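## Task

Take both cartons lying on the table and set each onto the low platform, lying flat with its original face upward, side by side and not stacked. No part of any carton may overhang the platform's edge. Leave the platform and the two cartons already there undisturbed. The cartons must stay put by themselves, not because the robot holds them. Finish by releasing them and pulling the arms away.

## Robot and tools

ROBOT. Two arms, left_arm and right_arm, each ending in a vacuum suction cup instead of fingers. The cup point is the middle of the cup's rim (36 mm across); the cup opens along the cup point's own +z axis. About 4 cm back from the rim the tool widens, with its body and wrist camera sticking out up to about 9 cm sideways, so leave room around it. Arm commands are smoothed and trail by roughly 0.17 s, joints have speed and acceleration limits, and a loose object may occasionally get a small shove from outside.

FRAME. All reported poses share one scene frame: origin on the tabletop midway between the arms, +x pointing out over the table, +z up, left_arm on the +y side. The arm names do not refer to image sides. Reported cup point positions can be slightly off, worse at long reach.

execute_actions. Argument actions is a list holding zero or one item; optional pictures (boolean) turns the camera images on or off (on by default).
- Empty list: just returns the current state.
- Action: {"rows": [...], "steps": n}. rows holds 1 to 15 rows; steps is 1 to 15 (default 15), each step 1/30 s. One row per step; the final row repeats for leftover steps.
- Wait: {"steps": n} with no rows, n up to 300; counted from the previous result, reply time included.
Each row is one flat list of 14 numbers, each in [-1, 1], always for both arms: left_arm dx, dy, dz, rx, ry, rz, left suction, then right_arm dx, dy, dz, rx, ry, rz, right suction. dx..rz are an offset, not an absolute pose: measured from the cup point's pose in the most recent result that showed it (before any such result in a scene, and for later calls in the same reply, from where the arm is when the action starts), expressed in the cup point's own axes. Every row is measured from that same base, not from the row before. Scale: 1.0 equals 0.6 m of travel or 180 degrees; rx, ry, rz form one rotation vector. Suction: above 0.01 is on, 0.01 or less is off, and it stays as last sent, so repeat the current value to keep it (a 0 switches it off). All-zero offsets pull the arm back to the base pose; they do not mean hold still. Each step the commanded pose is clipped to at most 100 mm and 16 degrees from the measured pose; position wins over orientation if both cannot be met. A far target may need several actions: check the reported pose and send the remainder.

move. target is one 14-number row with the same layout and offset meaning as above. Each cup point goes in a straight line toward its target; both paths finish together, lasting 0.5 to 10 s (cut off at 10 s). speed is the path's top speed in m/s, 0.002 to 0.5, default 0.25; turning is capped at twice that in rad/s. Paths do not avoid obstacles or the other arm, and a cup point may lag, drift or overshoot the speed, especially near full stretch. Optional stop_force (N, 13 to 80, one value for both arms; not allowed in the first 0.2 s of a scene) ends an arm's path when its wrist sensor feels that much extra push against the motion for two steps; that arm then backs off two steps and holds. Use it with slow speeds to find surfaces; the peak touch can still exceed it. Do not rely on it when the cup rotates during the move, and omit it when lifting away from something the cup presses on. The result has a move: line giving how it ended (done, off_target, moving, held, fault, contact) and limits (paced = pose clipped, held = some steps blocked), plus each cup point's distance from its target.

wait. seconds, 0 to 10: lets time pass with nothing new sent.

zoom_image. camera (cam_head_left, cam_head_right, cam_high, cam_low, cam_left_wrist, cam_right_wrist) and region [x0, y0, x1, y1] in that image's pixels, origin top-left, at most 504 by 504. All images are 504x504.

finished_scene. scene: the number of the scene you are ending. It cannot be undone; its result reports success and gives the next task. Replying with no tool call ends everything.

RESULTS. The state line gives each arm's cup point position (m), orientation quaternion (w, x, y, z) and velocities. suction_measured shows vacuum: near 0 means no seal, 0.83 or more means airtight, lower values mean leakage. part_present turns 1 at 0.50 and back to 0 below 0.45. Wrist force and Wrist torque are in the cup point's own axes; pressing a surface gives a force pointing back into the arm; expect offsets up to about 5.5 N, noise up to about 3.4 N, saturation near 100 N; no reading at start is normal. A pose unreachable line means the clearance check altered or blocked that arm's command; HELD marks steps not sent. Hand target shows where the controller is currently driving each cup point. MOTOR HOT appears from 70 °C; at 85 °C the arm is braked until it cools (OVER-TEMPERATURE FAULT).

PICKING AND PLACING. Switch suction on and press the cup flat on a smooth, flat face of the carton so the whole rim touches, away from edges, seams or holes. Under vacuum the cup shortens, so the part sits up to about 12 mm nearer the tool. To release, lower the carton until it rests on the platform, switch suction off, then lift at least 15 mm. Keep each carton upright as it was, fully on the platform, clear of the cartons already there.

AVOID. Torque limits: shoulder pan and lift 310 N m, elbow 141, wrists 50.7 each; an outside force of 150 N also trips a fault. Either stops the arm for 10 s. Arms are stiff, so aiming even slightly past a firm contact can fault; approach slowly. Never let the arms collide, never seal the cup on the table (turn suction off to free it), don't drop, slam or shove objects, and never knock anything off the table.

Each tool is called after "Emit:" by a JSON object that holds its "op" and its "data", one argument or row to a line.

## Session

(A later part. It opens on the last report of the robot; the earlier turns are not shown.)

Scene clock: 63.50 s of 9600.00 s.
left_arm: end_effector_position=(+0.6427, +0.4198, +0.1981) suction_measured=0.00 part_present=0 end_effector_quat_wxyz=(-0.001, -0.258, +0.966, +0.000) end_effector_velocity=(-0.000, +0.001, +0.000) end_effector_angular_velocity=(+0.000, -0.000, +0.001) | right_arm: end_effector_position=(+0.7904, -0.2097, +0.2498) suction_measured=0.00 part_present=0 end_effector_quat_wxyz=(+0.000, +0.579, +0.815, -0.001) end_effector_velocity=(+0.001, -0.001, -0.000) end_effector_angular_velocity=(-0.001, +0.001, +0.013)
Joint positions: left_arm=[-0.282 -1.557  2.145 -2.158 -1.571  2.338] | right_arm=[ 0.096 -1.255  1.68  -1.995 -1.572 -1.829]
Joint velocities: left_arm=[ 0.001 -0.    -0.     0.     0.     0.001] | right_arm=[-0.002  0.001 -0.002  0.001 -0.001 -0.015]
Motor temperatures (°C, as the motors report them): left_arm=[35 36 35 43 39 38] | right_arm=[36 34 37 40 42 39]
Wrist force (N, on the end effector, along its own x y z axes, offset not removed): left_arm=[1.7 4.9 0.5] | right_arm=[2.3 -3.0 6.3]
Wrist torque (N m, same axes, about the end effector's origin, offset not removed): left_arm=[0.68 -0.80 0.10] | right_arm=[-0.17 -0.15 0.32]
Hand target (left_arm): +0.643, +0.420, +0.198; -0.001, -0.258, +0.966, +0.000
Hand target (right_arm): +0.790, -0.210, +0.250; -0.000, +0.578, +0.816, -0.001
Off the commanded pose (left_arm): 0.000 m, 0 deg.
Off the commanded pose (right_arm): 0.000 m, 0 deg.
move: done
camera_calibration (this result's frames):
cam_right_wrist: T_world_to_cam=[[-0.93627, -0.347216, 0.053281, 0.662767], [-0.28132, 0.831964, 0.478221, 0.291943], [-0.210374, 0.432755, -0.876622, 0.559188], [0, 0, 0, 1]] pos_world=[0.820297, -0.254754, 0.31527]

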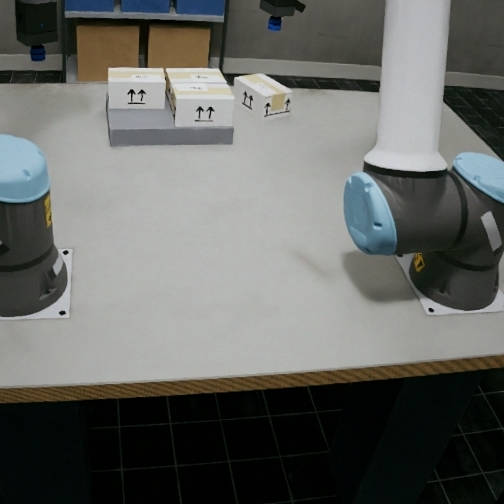

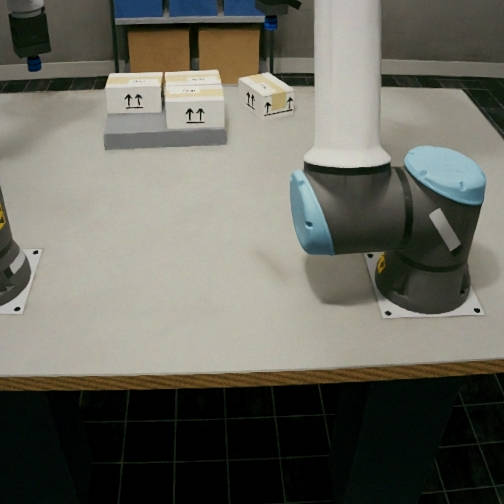

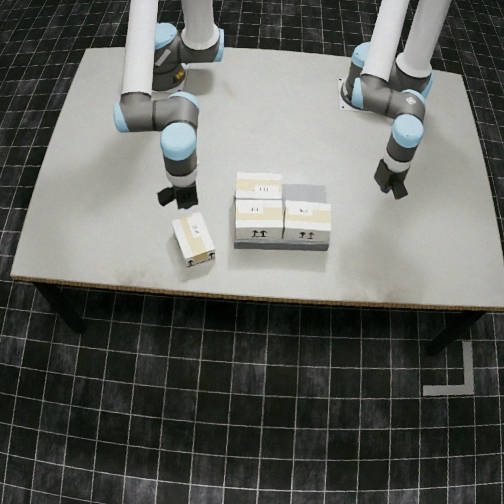

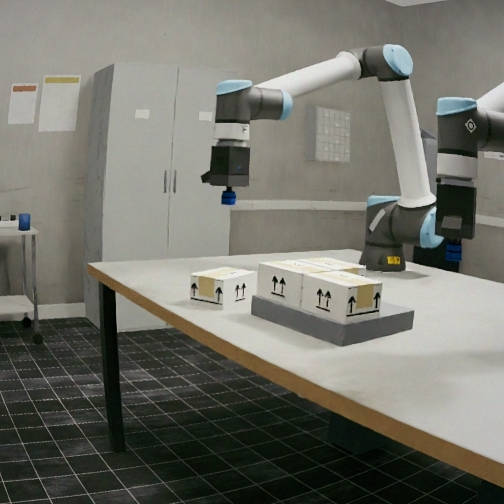

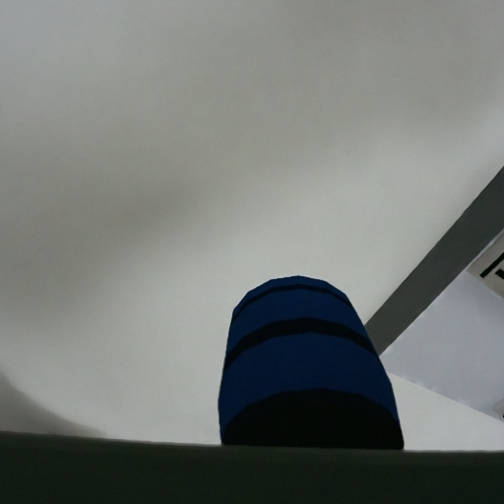

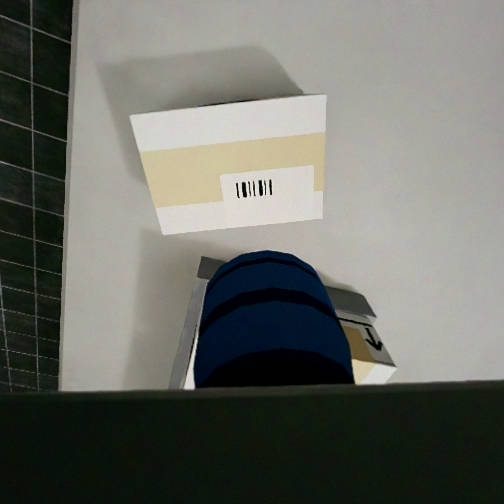

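Emit:
{"op": "move", "data": {
  "target": [0,0,0,0,0,0,0,0.03,-0.015,0.265,0,0,-0.039,1]
}}

Emit:
{"op": "move", "data": {
  "target": [0,0,0,0,0,0,0,0,0,0.06,0,0,0,1],
  "speed": 0.008,
  "stop_force": 15
}}

Emit:
{"op": "move", "data": {
  "target": [0,0,0,0,0,0,0,0,0,-0.25,0,0,0,1],
  "speed": 0.15
}}

Scene clock: 69.47 s of 9600.00 s.
left_arm: end_effector_position=(+0.6427, +0.4198, +0.1981) suction_measured=0.00 part_present=0 end_effector_quat_wxyz=(-0.001, -0.258, +0.966, +0.000) end_effector_velocity=(-0.000, -0.000, -0.000) end_effector_angular_velocity=(+0.000, +0.001, -0.000) | right_arm: end_effector_position=(+0.7757, -0.1957, +0.0911) suction_measured=0.00 part_present=0 end_effector_quat_wxyz=(+0.000, +0.528, +0.849, -0.001) end_effector_velocity=(+0.000, +0.001, -0.001) end_effector_angular_velocity=(+0.001, -0.002, +0.002)
Joint positions: left_arm=[-0.282 -1.557  2.145 -2.158 -1.571  2.338] | right_arm=[ 0.115 -1.129  1.824 -2.265 -1.572 -1.933]
Joint velocities: left_arm=[-0.  0.  0.  0.  0. -0.] | right_arm=[ 0.001  0.002  0.001 -0.004  0.001 -0.001]
Motor temperatures (°C, as the motors report them): left_arm=[35 36 35 43 39 38] | right_arm=[36 34 37 40 42 39]
Wrist force (N, on the end effector, along its own x y z axes, offset not removed): left_arm=[2.1 2.1 0.9] | right_arm=[1.9 -3.9 4.7]
Wrist torque (N m, same axes, about the end effector's origin, offset not removed): left_arm=[0.01 -0.49 0.16] | right_arm=[-0.46 -0.15 0.01]
Hand target (left_arm): +0.643, +0.420, +0.198; -0.001, -0.258, +0.966, +0.000
Hand target (right_arm): +0.776, -0.196, +0.091; +0.000, +0.528, +0.849, -0.001
Off the commanded pose (left_arm): 0.000 m, 0 deg.
Off the commanded pose (right_arm): 0.000 m, 0 deg.
After step 90, 1.73 s passed at rest.
move: done
camera_calibration (this result's frames):
cam_left_wrist: T_world_to_cam=[[0.48243, -0.875646, -0.0224958, 0.0709488], [-0.791566, -0.446816, 0.416867, 0.639062], [-0.375079, -0.183302, -0.908689, 0.573971], [0, 0, 0, 1]] pos_world=[0.686917, 0.45288, 0.256754]
cam_right_wrist: T_world_to_cam=[[-0.886875, -0.458916, 0.0533686, 0.602149], [-0.380731, 0.791398, 0.47826, 0.421239], [-0.261717, 0.403838, -0.876595, 0.445092], [0, 0, 0, 1]] pos_world=[0.810899, -0.236777, 0.156567]

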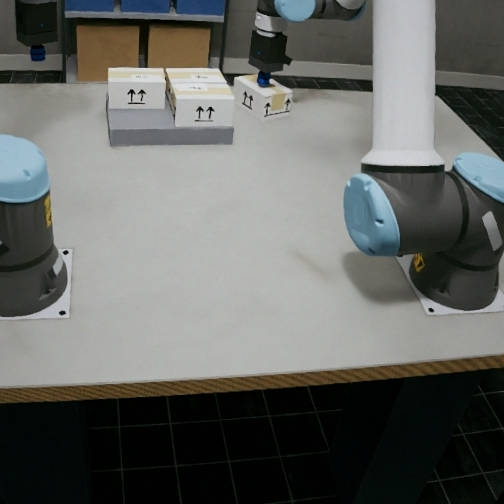

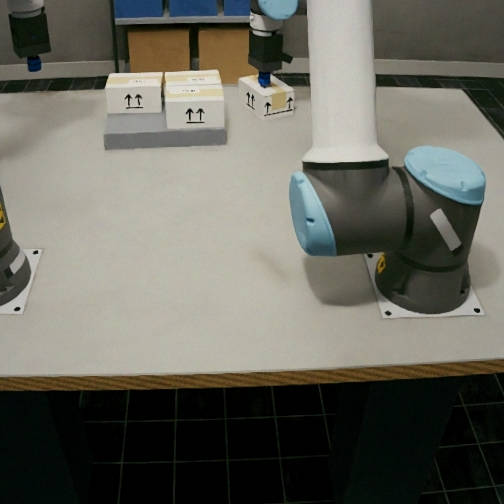

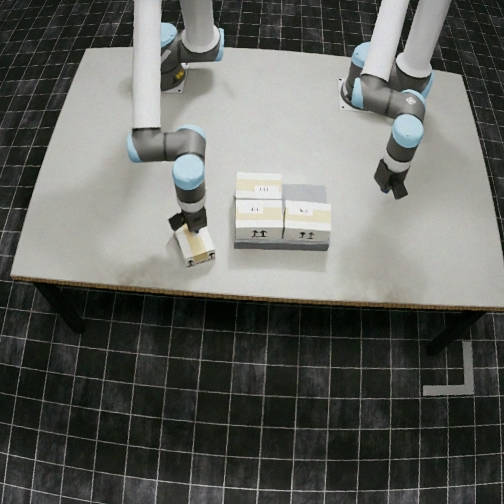

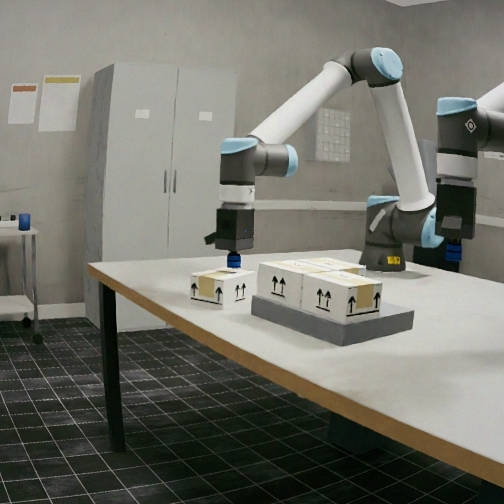

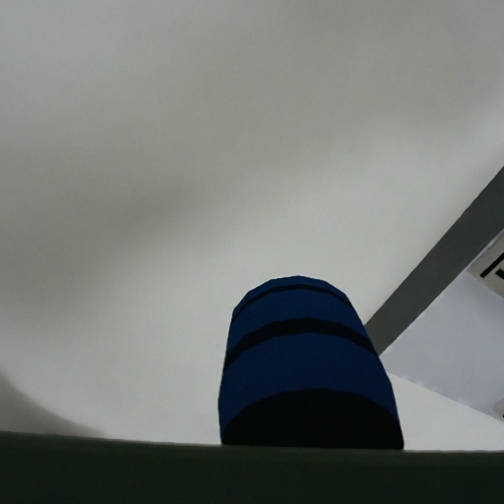

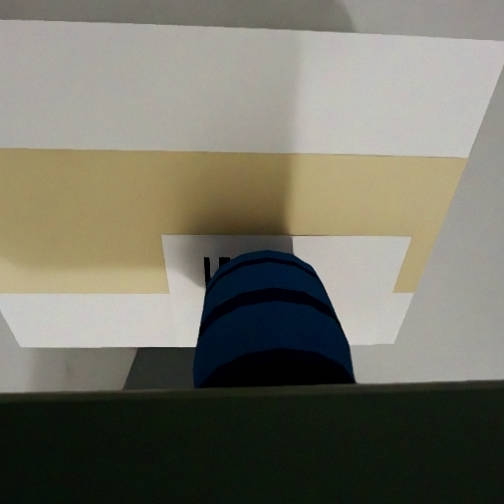

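Scene clock: 73.27 s of 9600.00 s.
left_arm: end_effector_position=(+0.6427, +0.4198, +0.1981) suction_measured=0.00 part_present=0 end_effector_quat_wxyz=(-0.001, -0.258, +0.966, +0.000) end_effector_velocity=(-0.000, -0.000, +0.001) end_effector_angular_velocity=(-0.000, -0.001, -0.000) | right_arm: end_effector_position=(+0.7757, -0.1957, +0.0639) suction_measured=0.90 part_present=1 end_effector_quat_wxyz=(+0.000, +0.528, +0.849, -0.000) end_effector_velocity=(-0.001, +0.001, +0.001) end_effector_angular_velocity=(+0.002, +0.004, +0.001)
Joint positions: left_arm=[-0.282 -1.557  2.145 -2.158 -1.571  2.338] | right_arm=[ 0.115 -1.099  1.838 -2.309 -1.572 -1.933]
Joint velocities: left_arm=[-0.    -0.002  0.     0.001 -0.     0.   ] | right_arm=[ 0.001 -0.002 -0.     0.006  0.002 -0.   ]
Motor temperatures (°C, as the motors report them): left_arm=[35 36 35 43 39 38] | right_arm=[36 34 37 40 42 39]
Wrist force (N, on the end effector, along its own x y z axes, offset not removed): left_arm=[-2.0 -3.7 0.2] | right_arm=[3.7 -3.4 -24.0]
Wrist torque (N m, same axes, about the end effector's origin, offset not removed): left_arm=[-1.03 0.27 0.42] | right_arm=[-0.16 0.00 0.13]
Hand target (left_arm): +0.643, +0.420, +0.198; -0.001, -0.258, +0.966, +0.000
Hand target (right_arm): +0.776, -0.196, +0.064; +0.000, +0.528, +0.849, -0.001
Off the commanded pose (left_arm): 0.000 m, 0 deg.
Off the commanded pose (right_arm): 0.009 m, 0 deg.
move: contact (right_arm)
camera_calibration (this result's frames):
cam_left_wrist: T_world_to_cam=[[0.48243, -0.875646, -0.0224958, 0.0709489], [-0.791566, -0.446816, 0.416867, 0.639062], [-0.375079, -0.183302, -0.908689, 0.573971], [0, 0, 0, 1]] pos_world=[0.686917, 0.45288, 0.256754]
cam_right_wrist: T_world_to_cam=[[-0.886893, -0.458922, 0.0530217, 0.603684], [-0.380909, 0.791374, 0.478159, 0.434394], [-0.261397, 0.403879, -0.876672, 0.42102], [0, 0, 0, 1]] pos_world=[0.810921, -0.236765, 0.129379]

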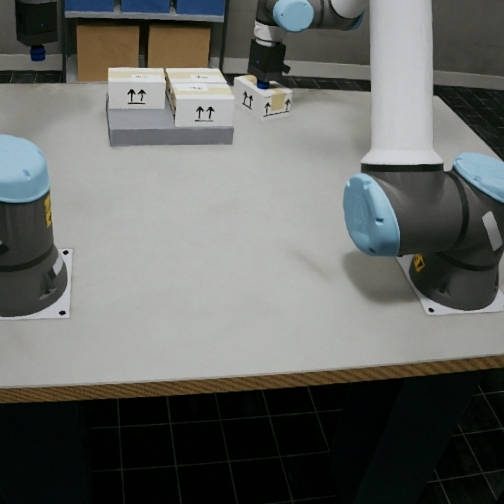

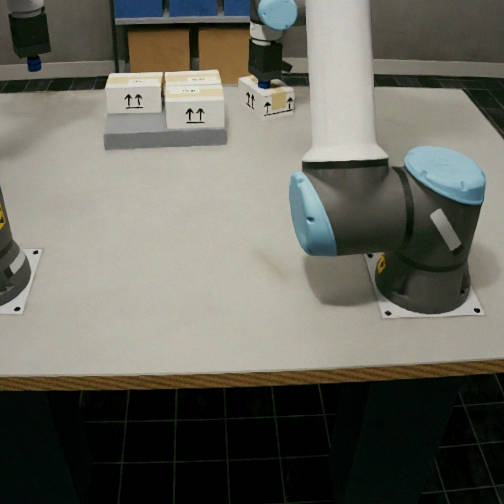

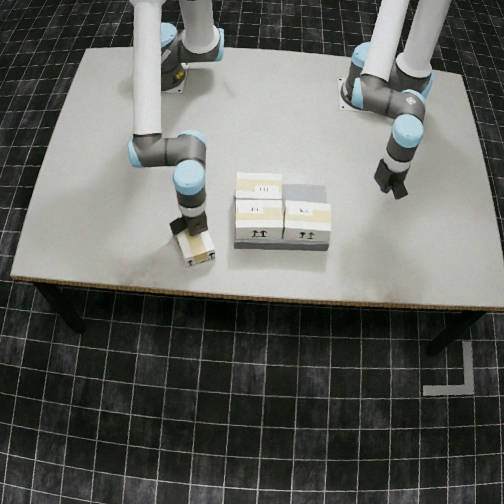

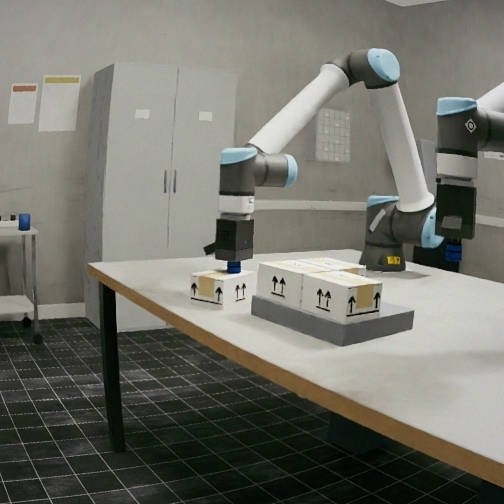

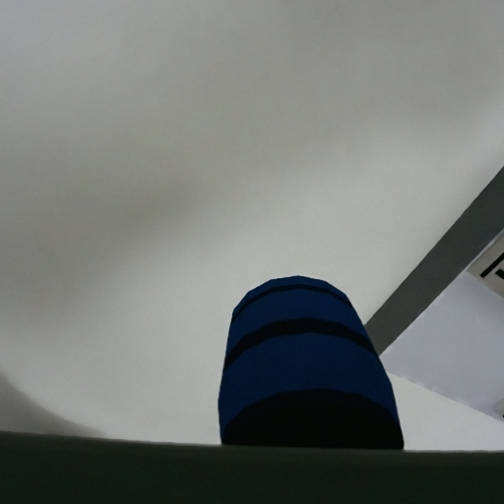

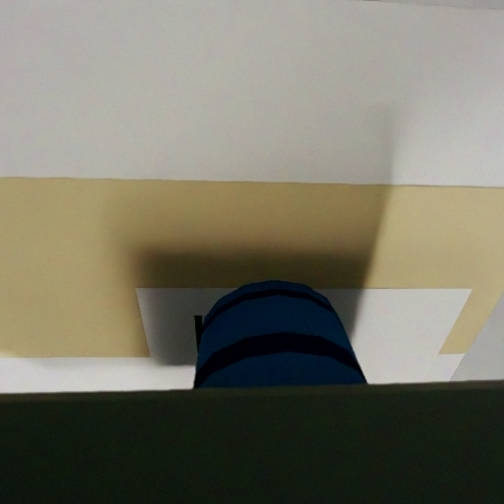

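Scene clock: 74.77 s of 9600.00 s.
left_arm: end_effector_position=(+0.6427, +0.4198, +0.1981) suction_measured=0.00 part_present=0 end_effector_quat_wxyz=(-0.001, -0.258, +0.966, +0.000) end_effector_velocity=(-0.000, -0.000, -0.002) end_effector_angular_velocity=(+0.001, +0.004, -0.000) | right_arm: end_effector_position=(+0.7759, -0.1956, +0.2137) suction_measured=0.90 part_present=1 end_effector_quat_wxyz=(+0.000, +0.528, +0.849, -0.000) end_effector_velocity=(+0.001, +0.000, +0.002) end_effector_angular_velocity=(+0.000, +0.000, -0.000)
Joint positions: left_arm=[-0.282 -1.557  2.145 -2.158 -1.571  2.338] | right_arm=[ 0.115 -1.243  1.734 -2.062 -1.572 -1.933]
Joint velocities: left_arm=[-0.001  0.003 -0.     0.001  0.    -0.   ] | right_arm=[-0.    -0.001 -0.003  0.004  0.     0.   ]
Motor temperatures (°C, as the motors report them): left_arm=[35 36 35 43 39 38] | right_arm=[36 34 37 40 42 39]
Wrist force (N, on the end effector, along its own x y z axes, offset not removed): left_arm=[-1.9 0.2 -0.7] | right_arm=[-3.1 -3.8 9.3]
Wrist torque (N m, same axes, about the end effector's origin, offset not removed): left_arm=[-0.22 0.02 -0.01] | right_arm=[-0.26 0.84 -0.06]
Hand target (left_arm): +0.643, +0.420, +0.198; -0.001, -0.258, +0.966, +0.000
Hand target (right_arm): +0.776, -0.196, +0.214; +0.000, +0.528, +0.849, -0.000
Off the commanded pose (left_arm): 0.000 m, 0 deg.
Off the commanded pose (right_arm): 0.000 m, 0 deg.
move: done
camera_calibration (this result's frames):
cam_left_wrist: T_world_to_cam=[[0.48243, -0.875646, -0.0224958, 0.0709488], [-0.791566, -0.446816, 0.416867, 0.639062], [-0.375079, -0.183302, -0.908689, 0.573971], [0, 0, 0, 1]] pos_world=[0.686917, 0.45288, 0.256754]
cam_right_wrist: T_world_to_cam=[[-0.8869, -0.458908, 0.0530277, 0.595914], [-0.380894, 0.79138, 0.478161, 0.362811], [-0.261397, 0.403883, -0.87667, 0.552291], [0, 0, 0, 1]] pos_world=[0.811076, -0.236712, 0.279095]

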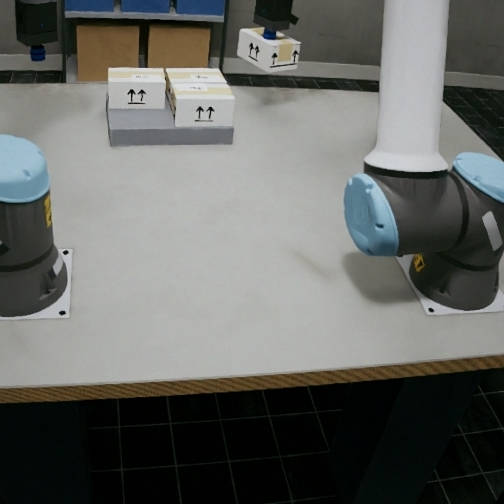

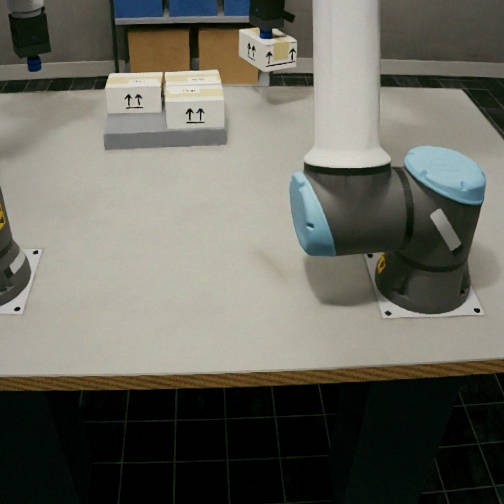

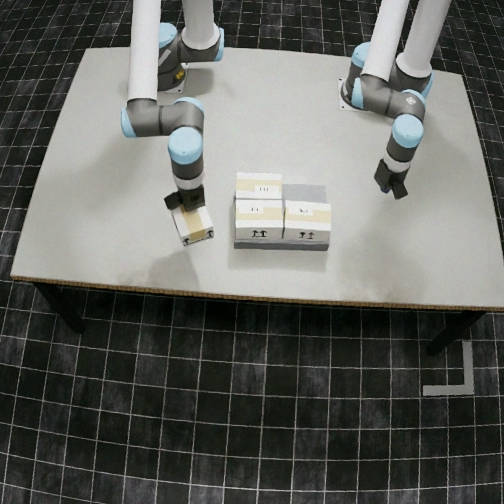

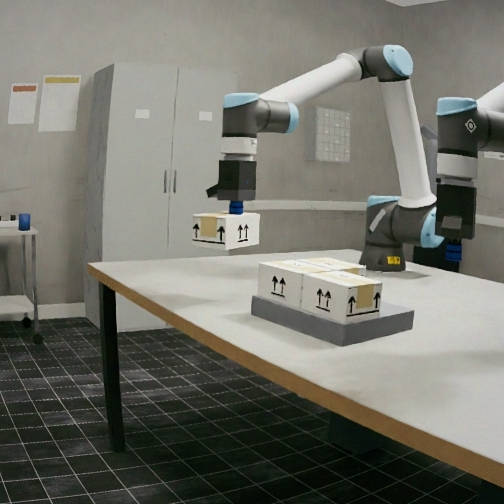

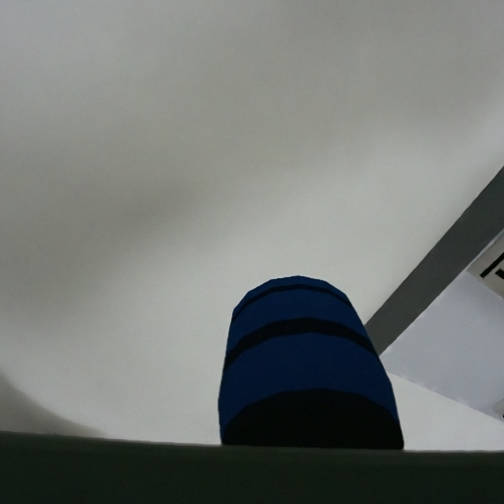

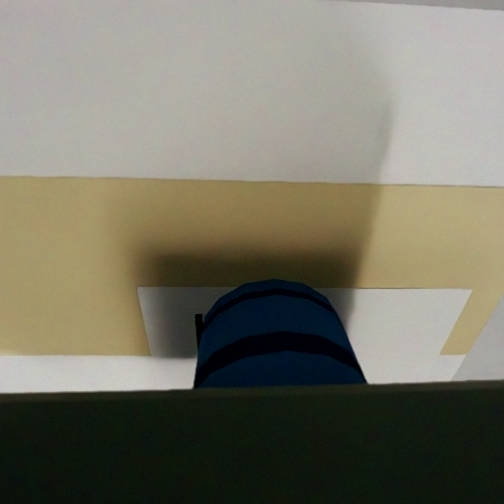

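Emit:
{"op": "move", "data": {
  "target": [0,0.3,0,0,0,0,0,0.663,0.05,0,0,0,0.62,1],
  "speed": 0.25
}}

Emit:
{"op": "move", "data": {
  "target": [0,0,0,0,0,0,0,0,0,0.035,0,0,0,1],
  "speed": 0.03
}}

Emit:
{"op": "zoom_image", "data": {
  "camera": "cam_head_right",
  "region": [80, 40, 280, 170]
}}

Emit:
{"op": "zoom_image", "data": {
  "camera": "cam_high",
  "region": [200, 140, 350, 260]
}}

Scene clock: 83.73 s of 9600.00 s.
left_arm: end_effector_position=(+0.5530, +0.5755, +0.1980) suction_measured=0.00 part_present=0 end_effector_quat_wxyz=(-0.001, -0.258, +0.966, +0.000) end_effector_velocity=(-0.000, +0.001, +0.000) end_effector_angular_velocity=(-0.000, -0.001, -0.000) | right_arm: end_effector_position=(+0.6269, +0.1742, +0.2135) suction_measured=0.90 part_present=1 end_effector_quat_wxyz=(+0.001, +0.999, +0.041, +0.000) end_effector_velocity=(-0.000, +0.001, +0.000) end_effector_angular_velocity=(-0.003, -0.001, -0.013)
Joint positions: left_arm=[-0.036 -1.676  2.258 -2.151 -1.571  2.584] | right_arm=[ 0.586 -1.152  1.603 -2.022 -1.572  0.485]
Joint velocities: left_arm=[ 0.002 -0.001  0.    -0.    -0.     0.002] | right_arm=[ 0.002  0.001 -0.003  0.002 -0.003  0.015]
Motor temperatures (°C, as the motors report them): left_arm=[35 36 35 43 39 38] | right_arm=[36 34 37 40 42 39]
Wrist force (N, on the end effector, along its own x y z axes, offset not removed): left_arm=[4.6 -2.9 -1.1] | right_arm=[1.7 -1.7 9.3]
Wrist torque (N m, same axes, about the end effector's origin, offset not removed): left_arm=[-0.78 -1.01 0.11] | right_arm=[0.21 0.11 -0.13]
Hand target (left_arm): +0.553, +0.576, +0.198; -0.001, -0.258, +0.966, +0.000
Hand target (right_arm): +0.627, +0.174, +0.214; +0.001, +0.999, +0.041, +0.000
Off the commanded pose (left_arm): 0.000 m, 0 deg.
Off the commanded pose (right_arm): 0.000 m, 0 deg.
After step 90, 1.60 s passed at rest.
move: done
camera_calibration (this result's frames):
cam_left_wrist: T_world_to_cam=[[0.482431, -0.875655, -0.0220815, 0.250467], [-0.791548, -0.446612, 0.417121, 0.6374], [-0.375116, -0.183754, -0.908583, 0.569073], [0, 0, 0, 1]] pos_world=[0.597168, 0.608563, 0.256707]
cam_right_wrist: T_world_to_cam=[[-0.101508, 0.993517, 0.0511818, -0.111474], [0.875364, 0.0647541, 0.479109, -0.647728], [0.472689, 0.0934359, -0.876262, -0.0423576], [0, 0, 0, 1]] pos_world=[0.575704, 0.156652, 0.278921]

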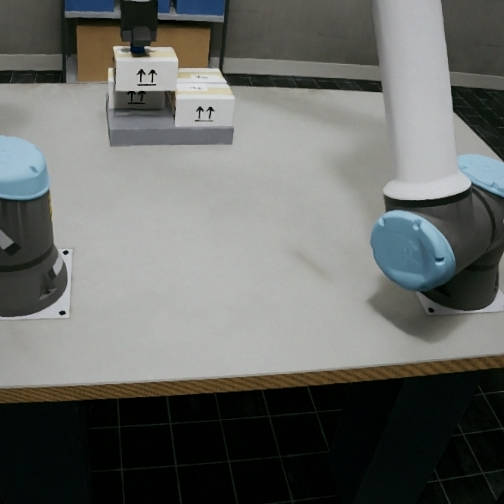

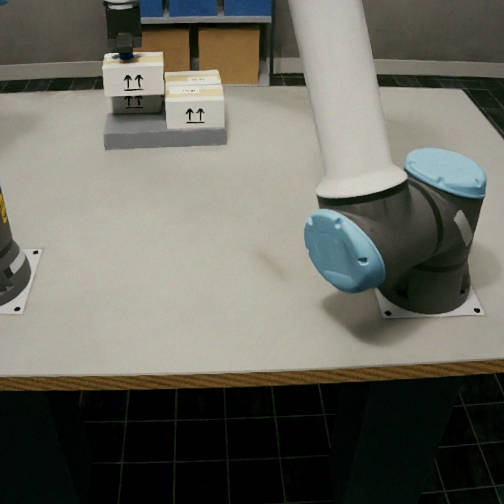

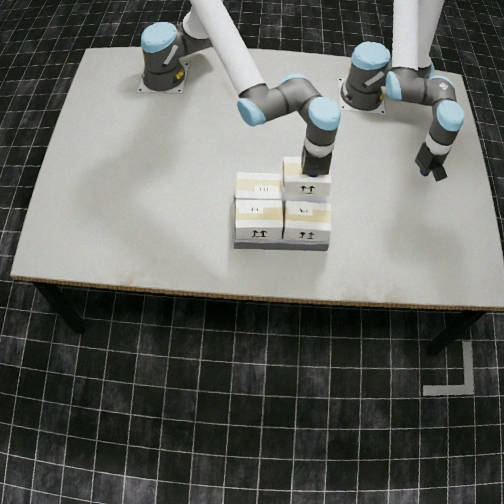

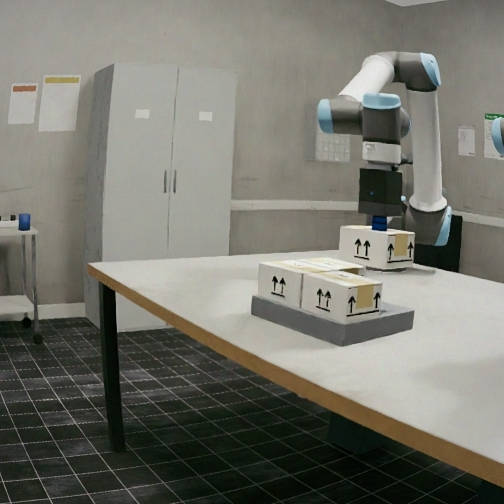

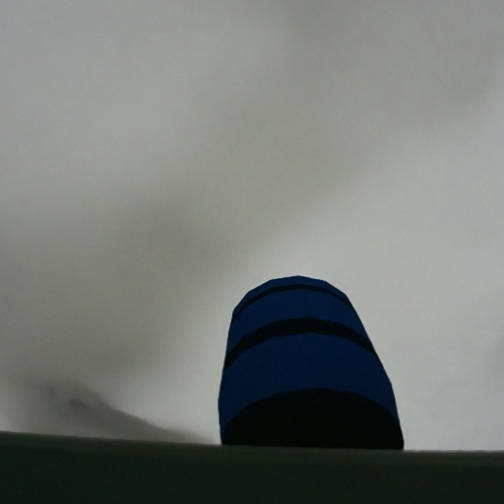

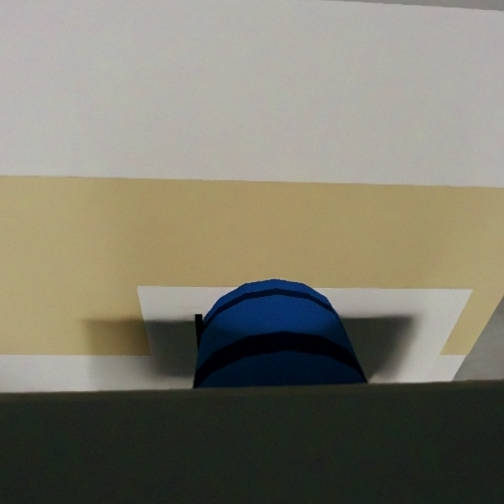

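Scene clock: 84.77 s of 9600.00 s.
left_arm: end_effector_position=(+0.5530, +0.5755, +0.1980) suction_measured=0.00 part_present=0 end_effector_quat_wxyz=(-0.001, -0.258, +0.966, +0.000) end_effector_velocity=(+0.000, -0.001, +0.001) end_effector_angular_velocity=(-0.000, -0.002, -0.001) | right_arm: end_effector_position=(+0.6269, +0.1742, +0.1927) suction_measured=0.90 part_present=1 end_effector_quat_wxyz=(+0.001, +0.999, +0.041, +0.000) end_effector_velocity=(-0.001, -0.001, -0.003) end_effector_angular_velocity=(-0.000, +0.003, -0.000)
Joint positions: left_arm=[-0.035 -1.676  2.258 -2.151 -1.571  2.584] | right_arm=[ 0.586 -1.136  1.621 -2.055 -1.572  0.485]
Joint velocities: left_arm=[-0.002 -0.002  0.    -0.     0.    -0.   ] | right_arm=[-0.     0.001  0.004 -0.002  0.001  0.   ]
Motor temperatures (°C, as the motors report them): left_arm=[35 36 35 43 39 38] | right_arm=[36 34 37 40 42 39]
Wrist force (N, on the end effector, along its own x y z axes, offset not removed): left_arm=[2.0 0.8 0.0] | right_arm=[2.4 -0.9 6.0]
Wrist torque (N m, same axes, about the end effector's origin, offset not removed): left_arm=[-0.28 -0.73 0.40] | right_arm=[0.32 -0.17 0.35]
Hand target (left_arm): +0.553, +0.575, +0.198; -0.001, -0.258, +0.966, +0.000
Hand target (right_arm): +0.627, +0.174, +0.193; +0.001, +0.999, +0.041, +0.000
Off the commanded pose (left_arm): 0.000 m, 0 deg.
Off the commanded pose (right_arm): 0.000 m, 0 deg.
move: done
camera_calibration (this result's frames):
cam_left_wrist: T_world_to_cam=[[0.482428, -0.875657, -0.0220821, 0.2505], [-0.791549, -0.446609, 0.417122, 0.637399], [-0.375118, -0.183752, -0.908582, 0.569072], [0, 0, 0, 1]] pos_world=[0.597153, 0.608588, 0.256707]
cam_right_wrist: T_world_to_cam=[[-0.101558, 0.993513, 0.0511577, -0.110387], [0.875355, 0.0648093, 0.479117, -0.637722], [0.472694, 0.0934394, -0.876259, -0.0605789], [0, 0, 0, 1]] pos_world=[0.575658, 0.156661, 0.258108]

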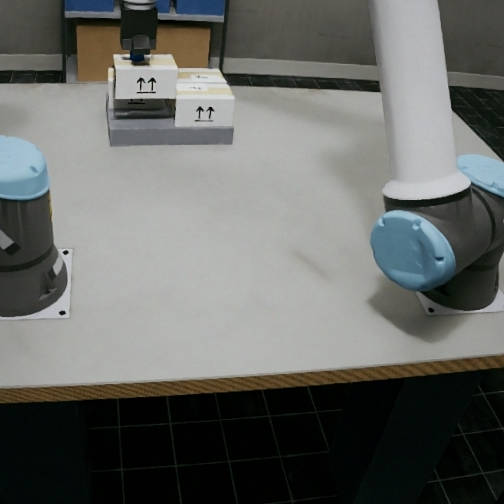

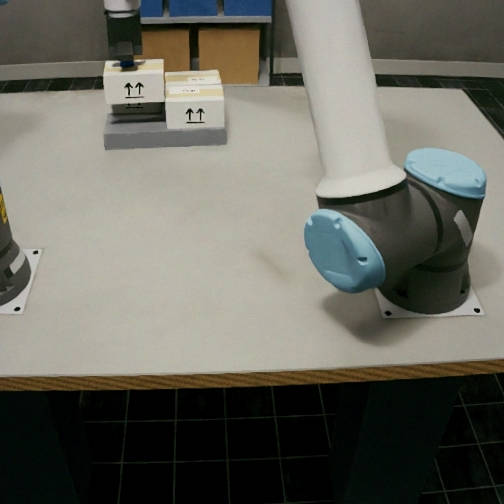

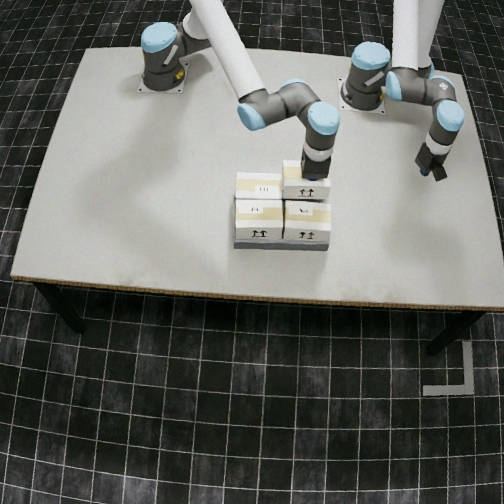

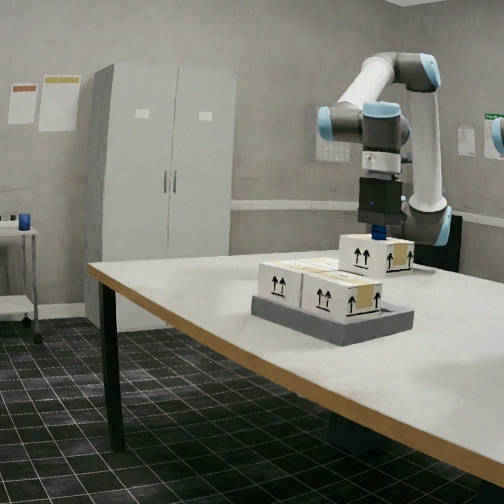

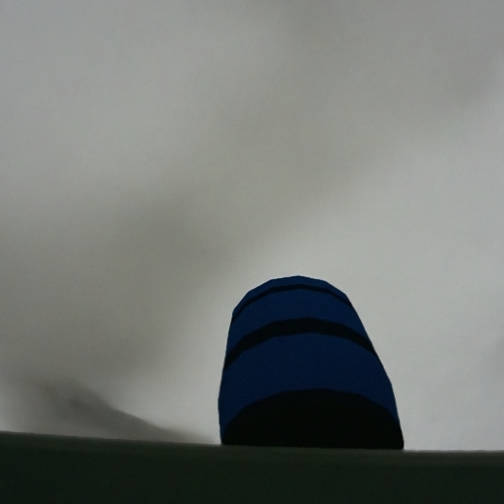

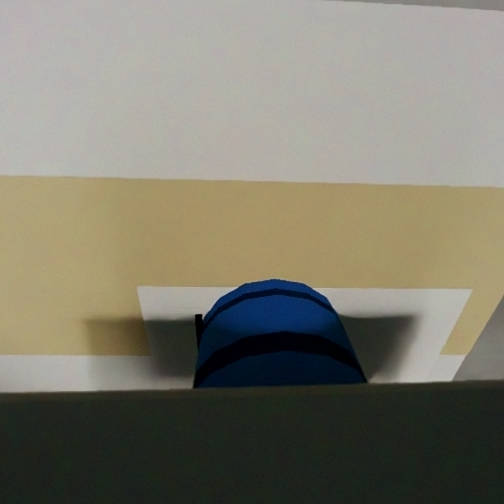

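Region (80, 40, 280, 170) of cam_head_right's 504x504 image, scaled by 2.520, with more detail than that image has; it fills the top 328 rows of this view, and the rest is white.

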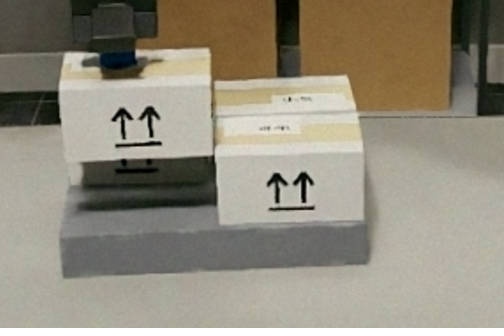

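Region (200, 140, 350, 260) of cam_high's 504x504 image, scaled by 3.360, with more detail than that image has; it fills the top 403 rows of this view, and the rest is white.

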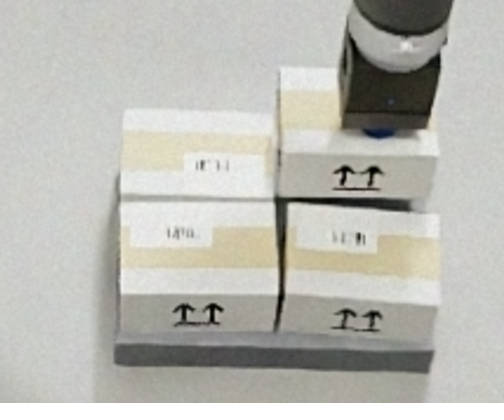

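Emit:
{"op": "move", "data": {
  "target": [0,0,0,0,0,0,0,0,0,0.12,0,0,0.007,1],
  "speed": 0.025,
  "stop_force": 13
}}

Emit:
{"op": "zoom_image", "data": {
  "camera": "cam_head_right",
  "region": [80, 40, 280, 170]
}}

Emit:
{"op": "zoom_image", "data": {
  "camera": "cam_high",
  "region": [200, 140, 350, 260]
}}

Emit:
{"op": "zoom_image", "data": {
  "camera": "cam_low",
  "region": [300, 240, 430, 350]
}}

Scene clock: 92.13 s of 9600.00 s.
left_arm: end_effector_position=(+0.5530, +0.5755, +0.1980) suction_measured=0.00 part_present=0 end_effector_quat_wxyz=(-0.001, -0.258, +0.966, +0.000) end_effector_velocity=(-0.000, +0.000, -0.000) end_effector_angular_velocity=(-0.000, +0.001, +0.000) | right_arm: end_effector_position=(+0.6268, +0.1741, +0.1209) suction_measured=0.90 part_present=1 end_effector_quat_wxyz=(+0.001, +1.000, +0.030, +0.000) end_effector_velocity=(-0.001, -0.000, -0.002) end_effector_angular_velocity=(+0.001, +0.002, -0.001)
Joint positions: left_arm=[-0.036 -1.676  2.258 -2.151 -1.571  2.584] | right_arm=[ 0.586 -1.076  1.673 -2.168 -1.572  0.507]
Joint velocities: left_arm=[ 0.001  0.001  0.     0.001 -0.     0.   ] | right_arm=[ 0.     0.001  0.003 -0.003  0.002  0.001]
Motor temperatures (°C, as the motors report them): left_arm=[35 36 35 43 39 38] | right_arm=[36 34 37 40 42 39]
Wrist force (N, on the end effector, along its own x y z axes, offset not removed): left_arm=[-2.2 -2.5 -2.3] | right_arm=[-4.3 -4.8 6.1]
Wrist torque (N m, same axes, about the end effector's origin, offset not removed): left_arm=[-0.84 0.42 -0.17] | right_arm=[-0.27 1.02 0.12]
Hand target (left_arm): +0.553, +0.575, +0.198; -0.001, -0.258, +0.966, +0.000
Hand target (right_arm): +0.627, +0.174, +0.121; +0.001, +1.000, +0.030, +0.000
Off the commanded pose (left_arm): 0.000 m, 0 deg.
Off the commanded pose (right_arm): 0.000 m, 0 deg.
After step 90, 1.20 s passed at rest.
move: done
camera_calibration (this result's frames):
cam_left_wrist: T_world_to_cam=[[0.482387, -0.87568, -0.0220821, 0.25051], [-0.79157, -0.446572, 0.417122, 0.637383], [-0.375127, -0.183735, -0.908582, 0.569064], [0, 0, 0, 1]] pos_world=[0.597162, 0.608561, 0.256707]
cam_right_wrist: T_world_to_cam=[[-0.0797196, 0.995502, 0.051184, -0.120685], [0.876563, 0.0455606, 0.479125, -0.600703], [0.474638, 0.0830616, -0.876253, -0.122839], [0, 0, 0, 1]] pos_world=[0.575237, 0.157714, 0.186351]

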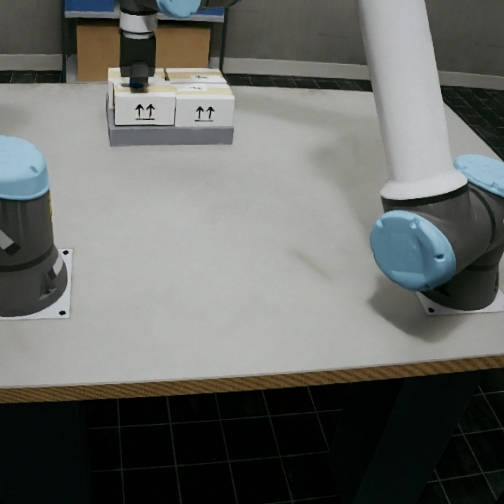

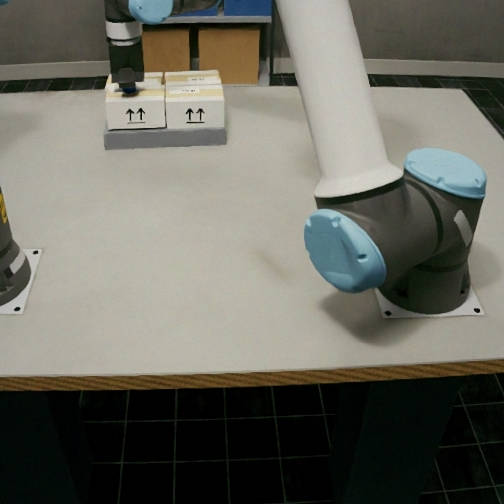

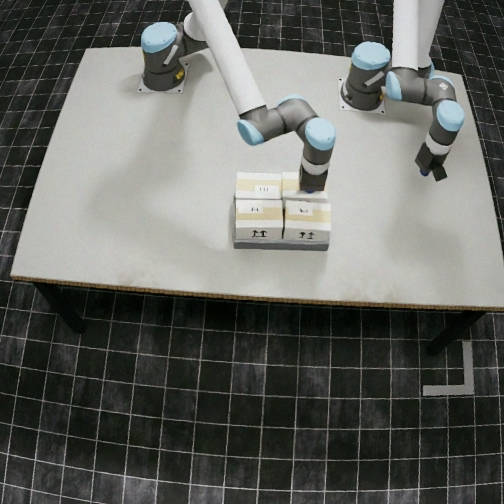

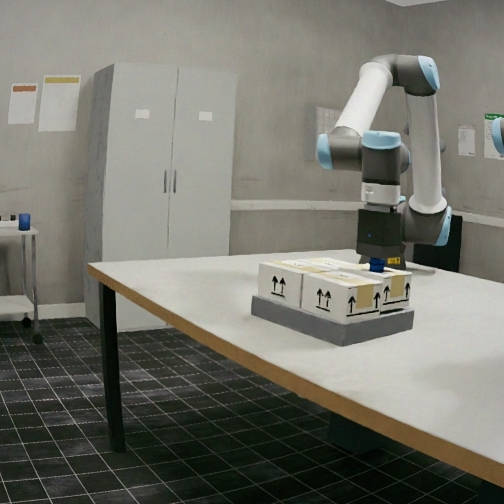

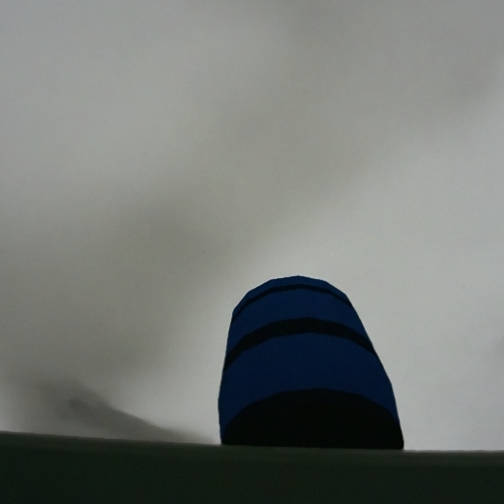

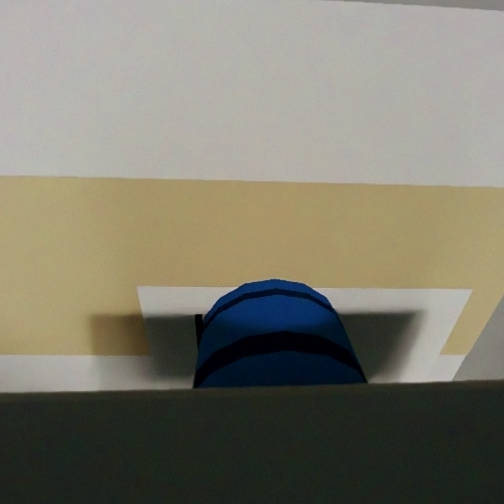

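Region (80, 40, 280, 170) of cam_head_right's 504x504 image, scaled by 2.520, with more detail than that image has; it fills the top 328 rows of this view, and the rest is white.

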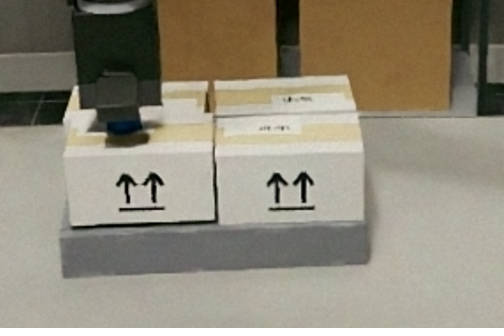

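Region (200, 140, 350, 260) of cam_high's 504x504 image, scaled by 3.360, with more detail than that image has; it fills the top 403 rows of this view, and the rest is white.

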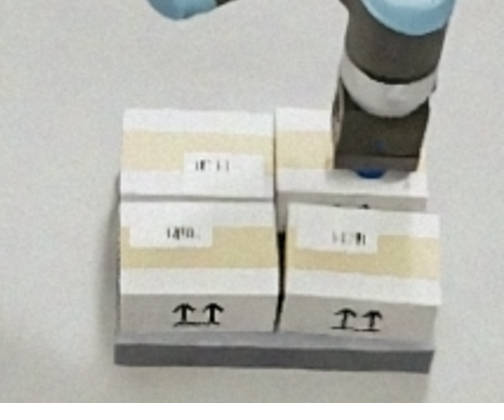

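Region (300, 240, 430, 350) of cam_low's 504x504 image, scaled by 3.877, with more detail than that image has; it fills the top 426 rows of this view, and the rest is white.

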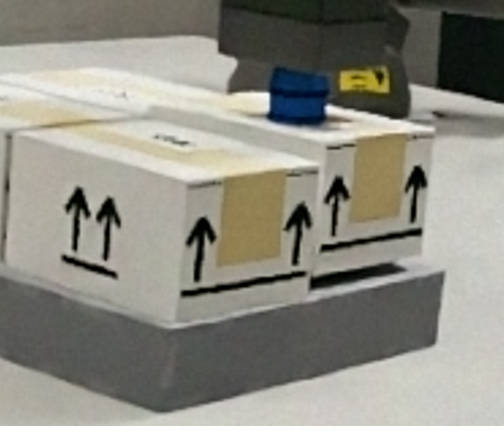

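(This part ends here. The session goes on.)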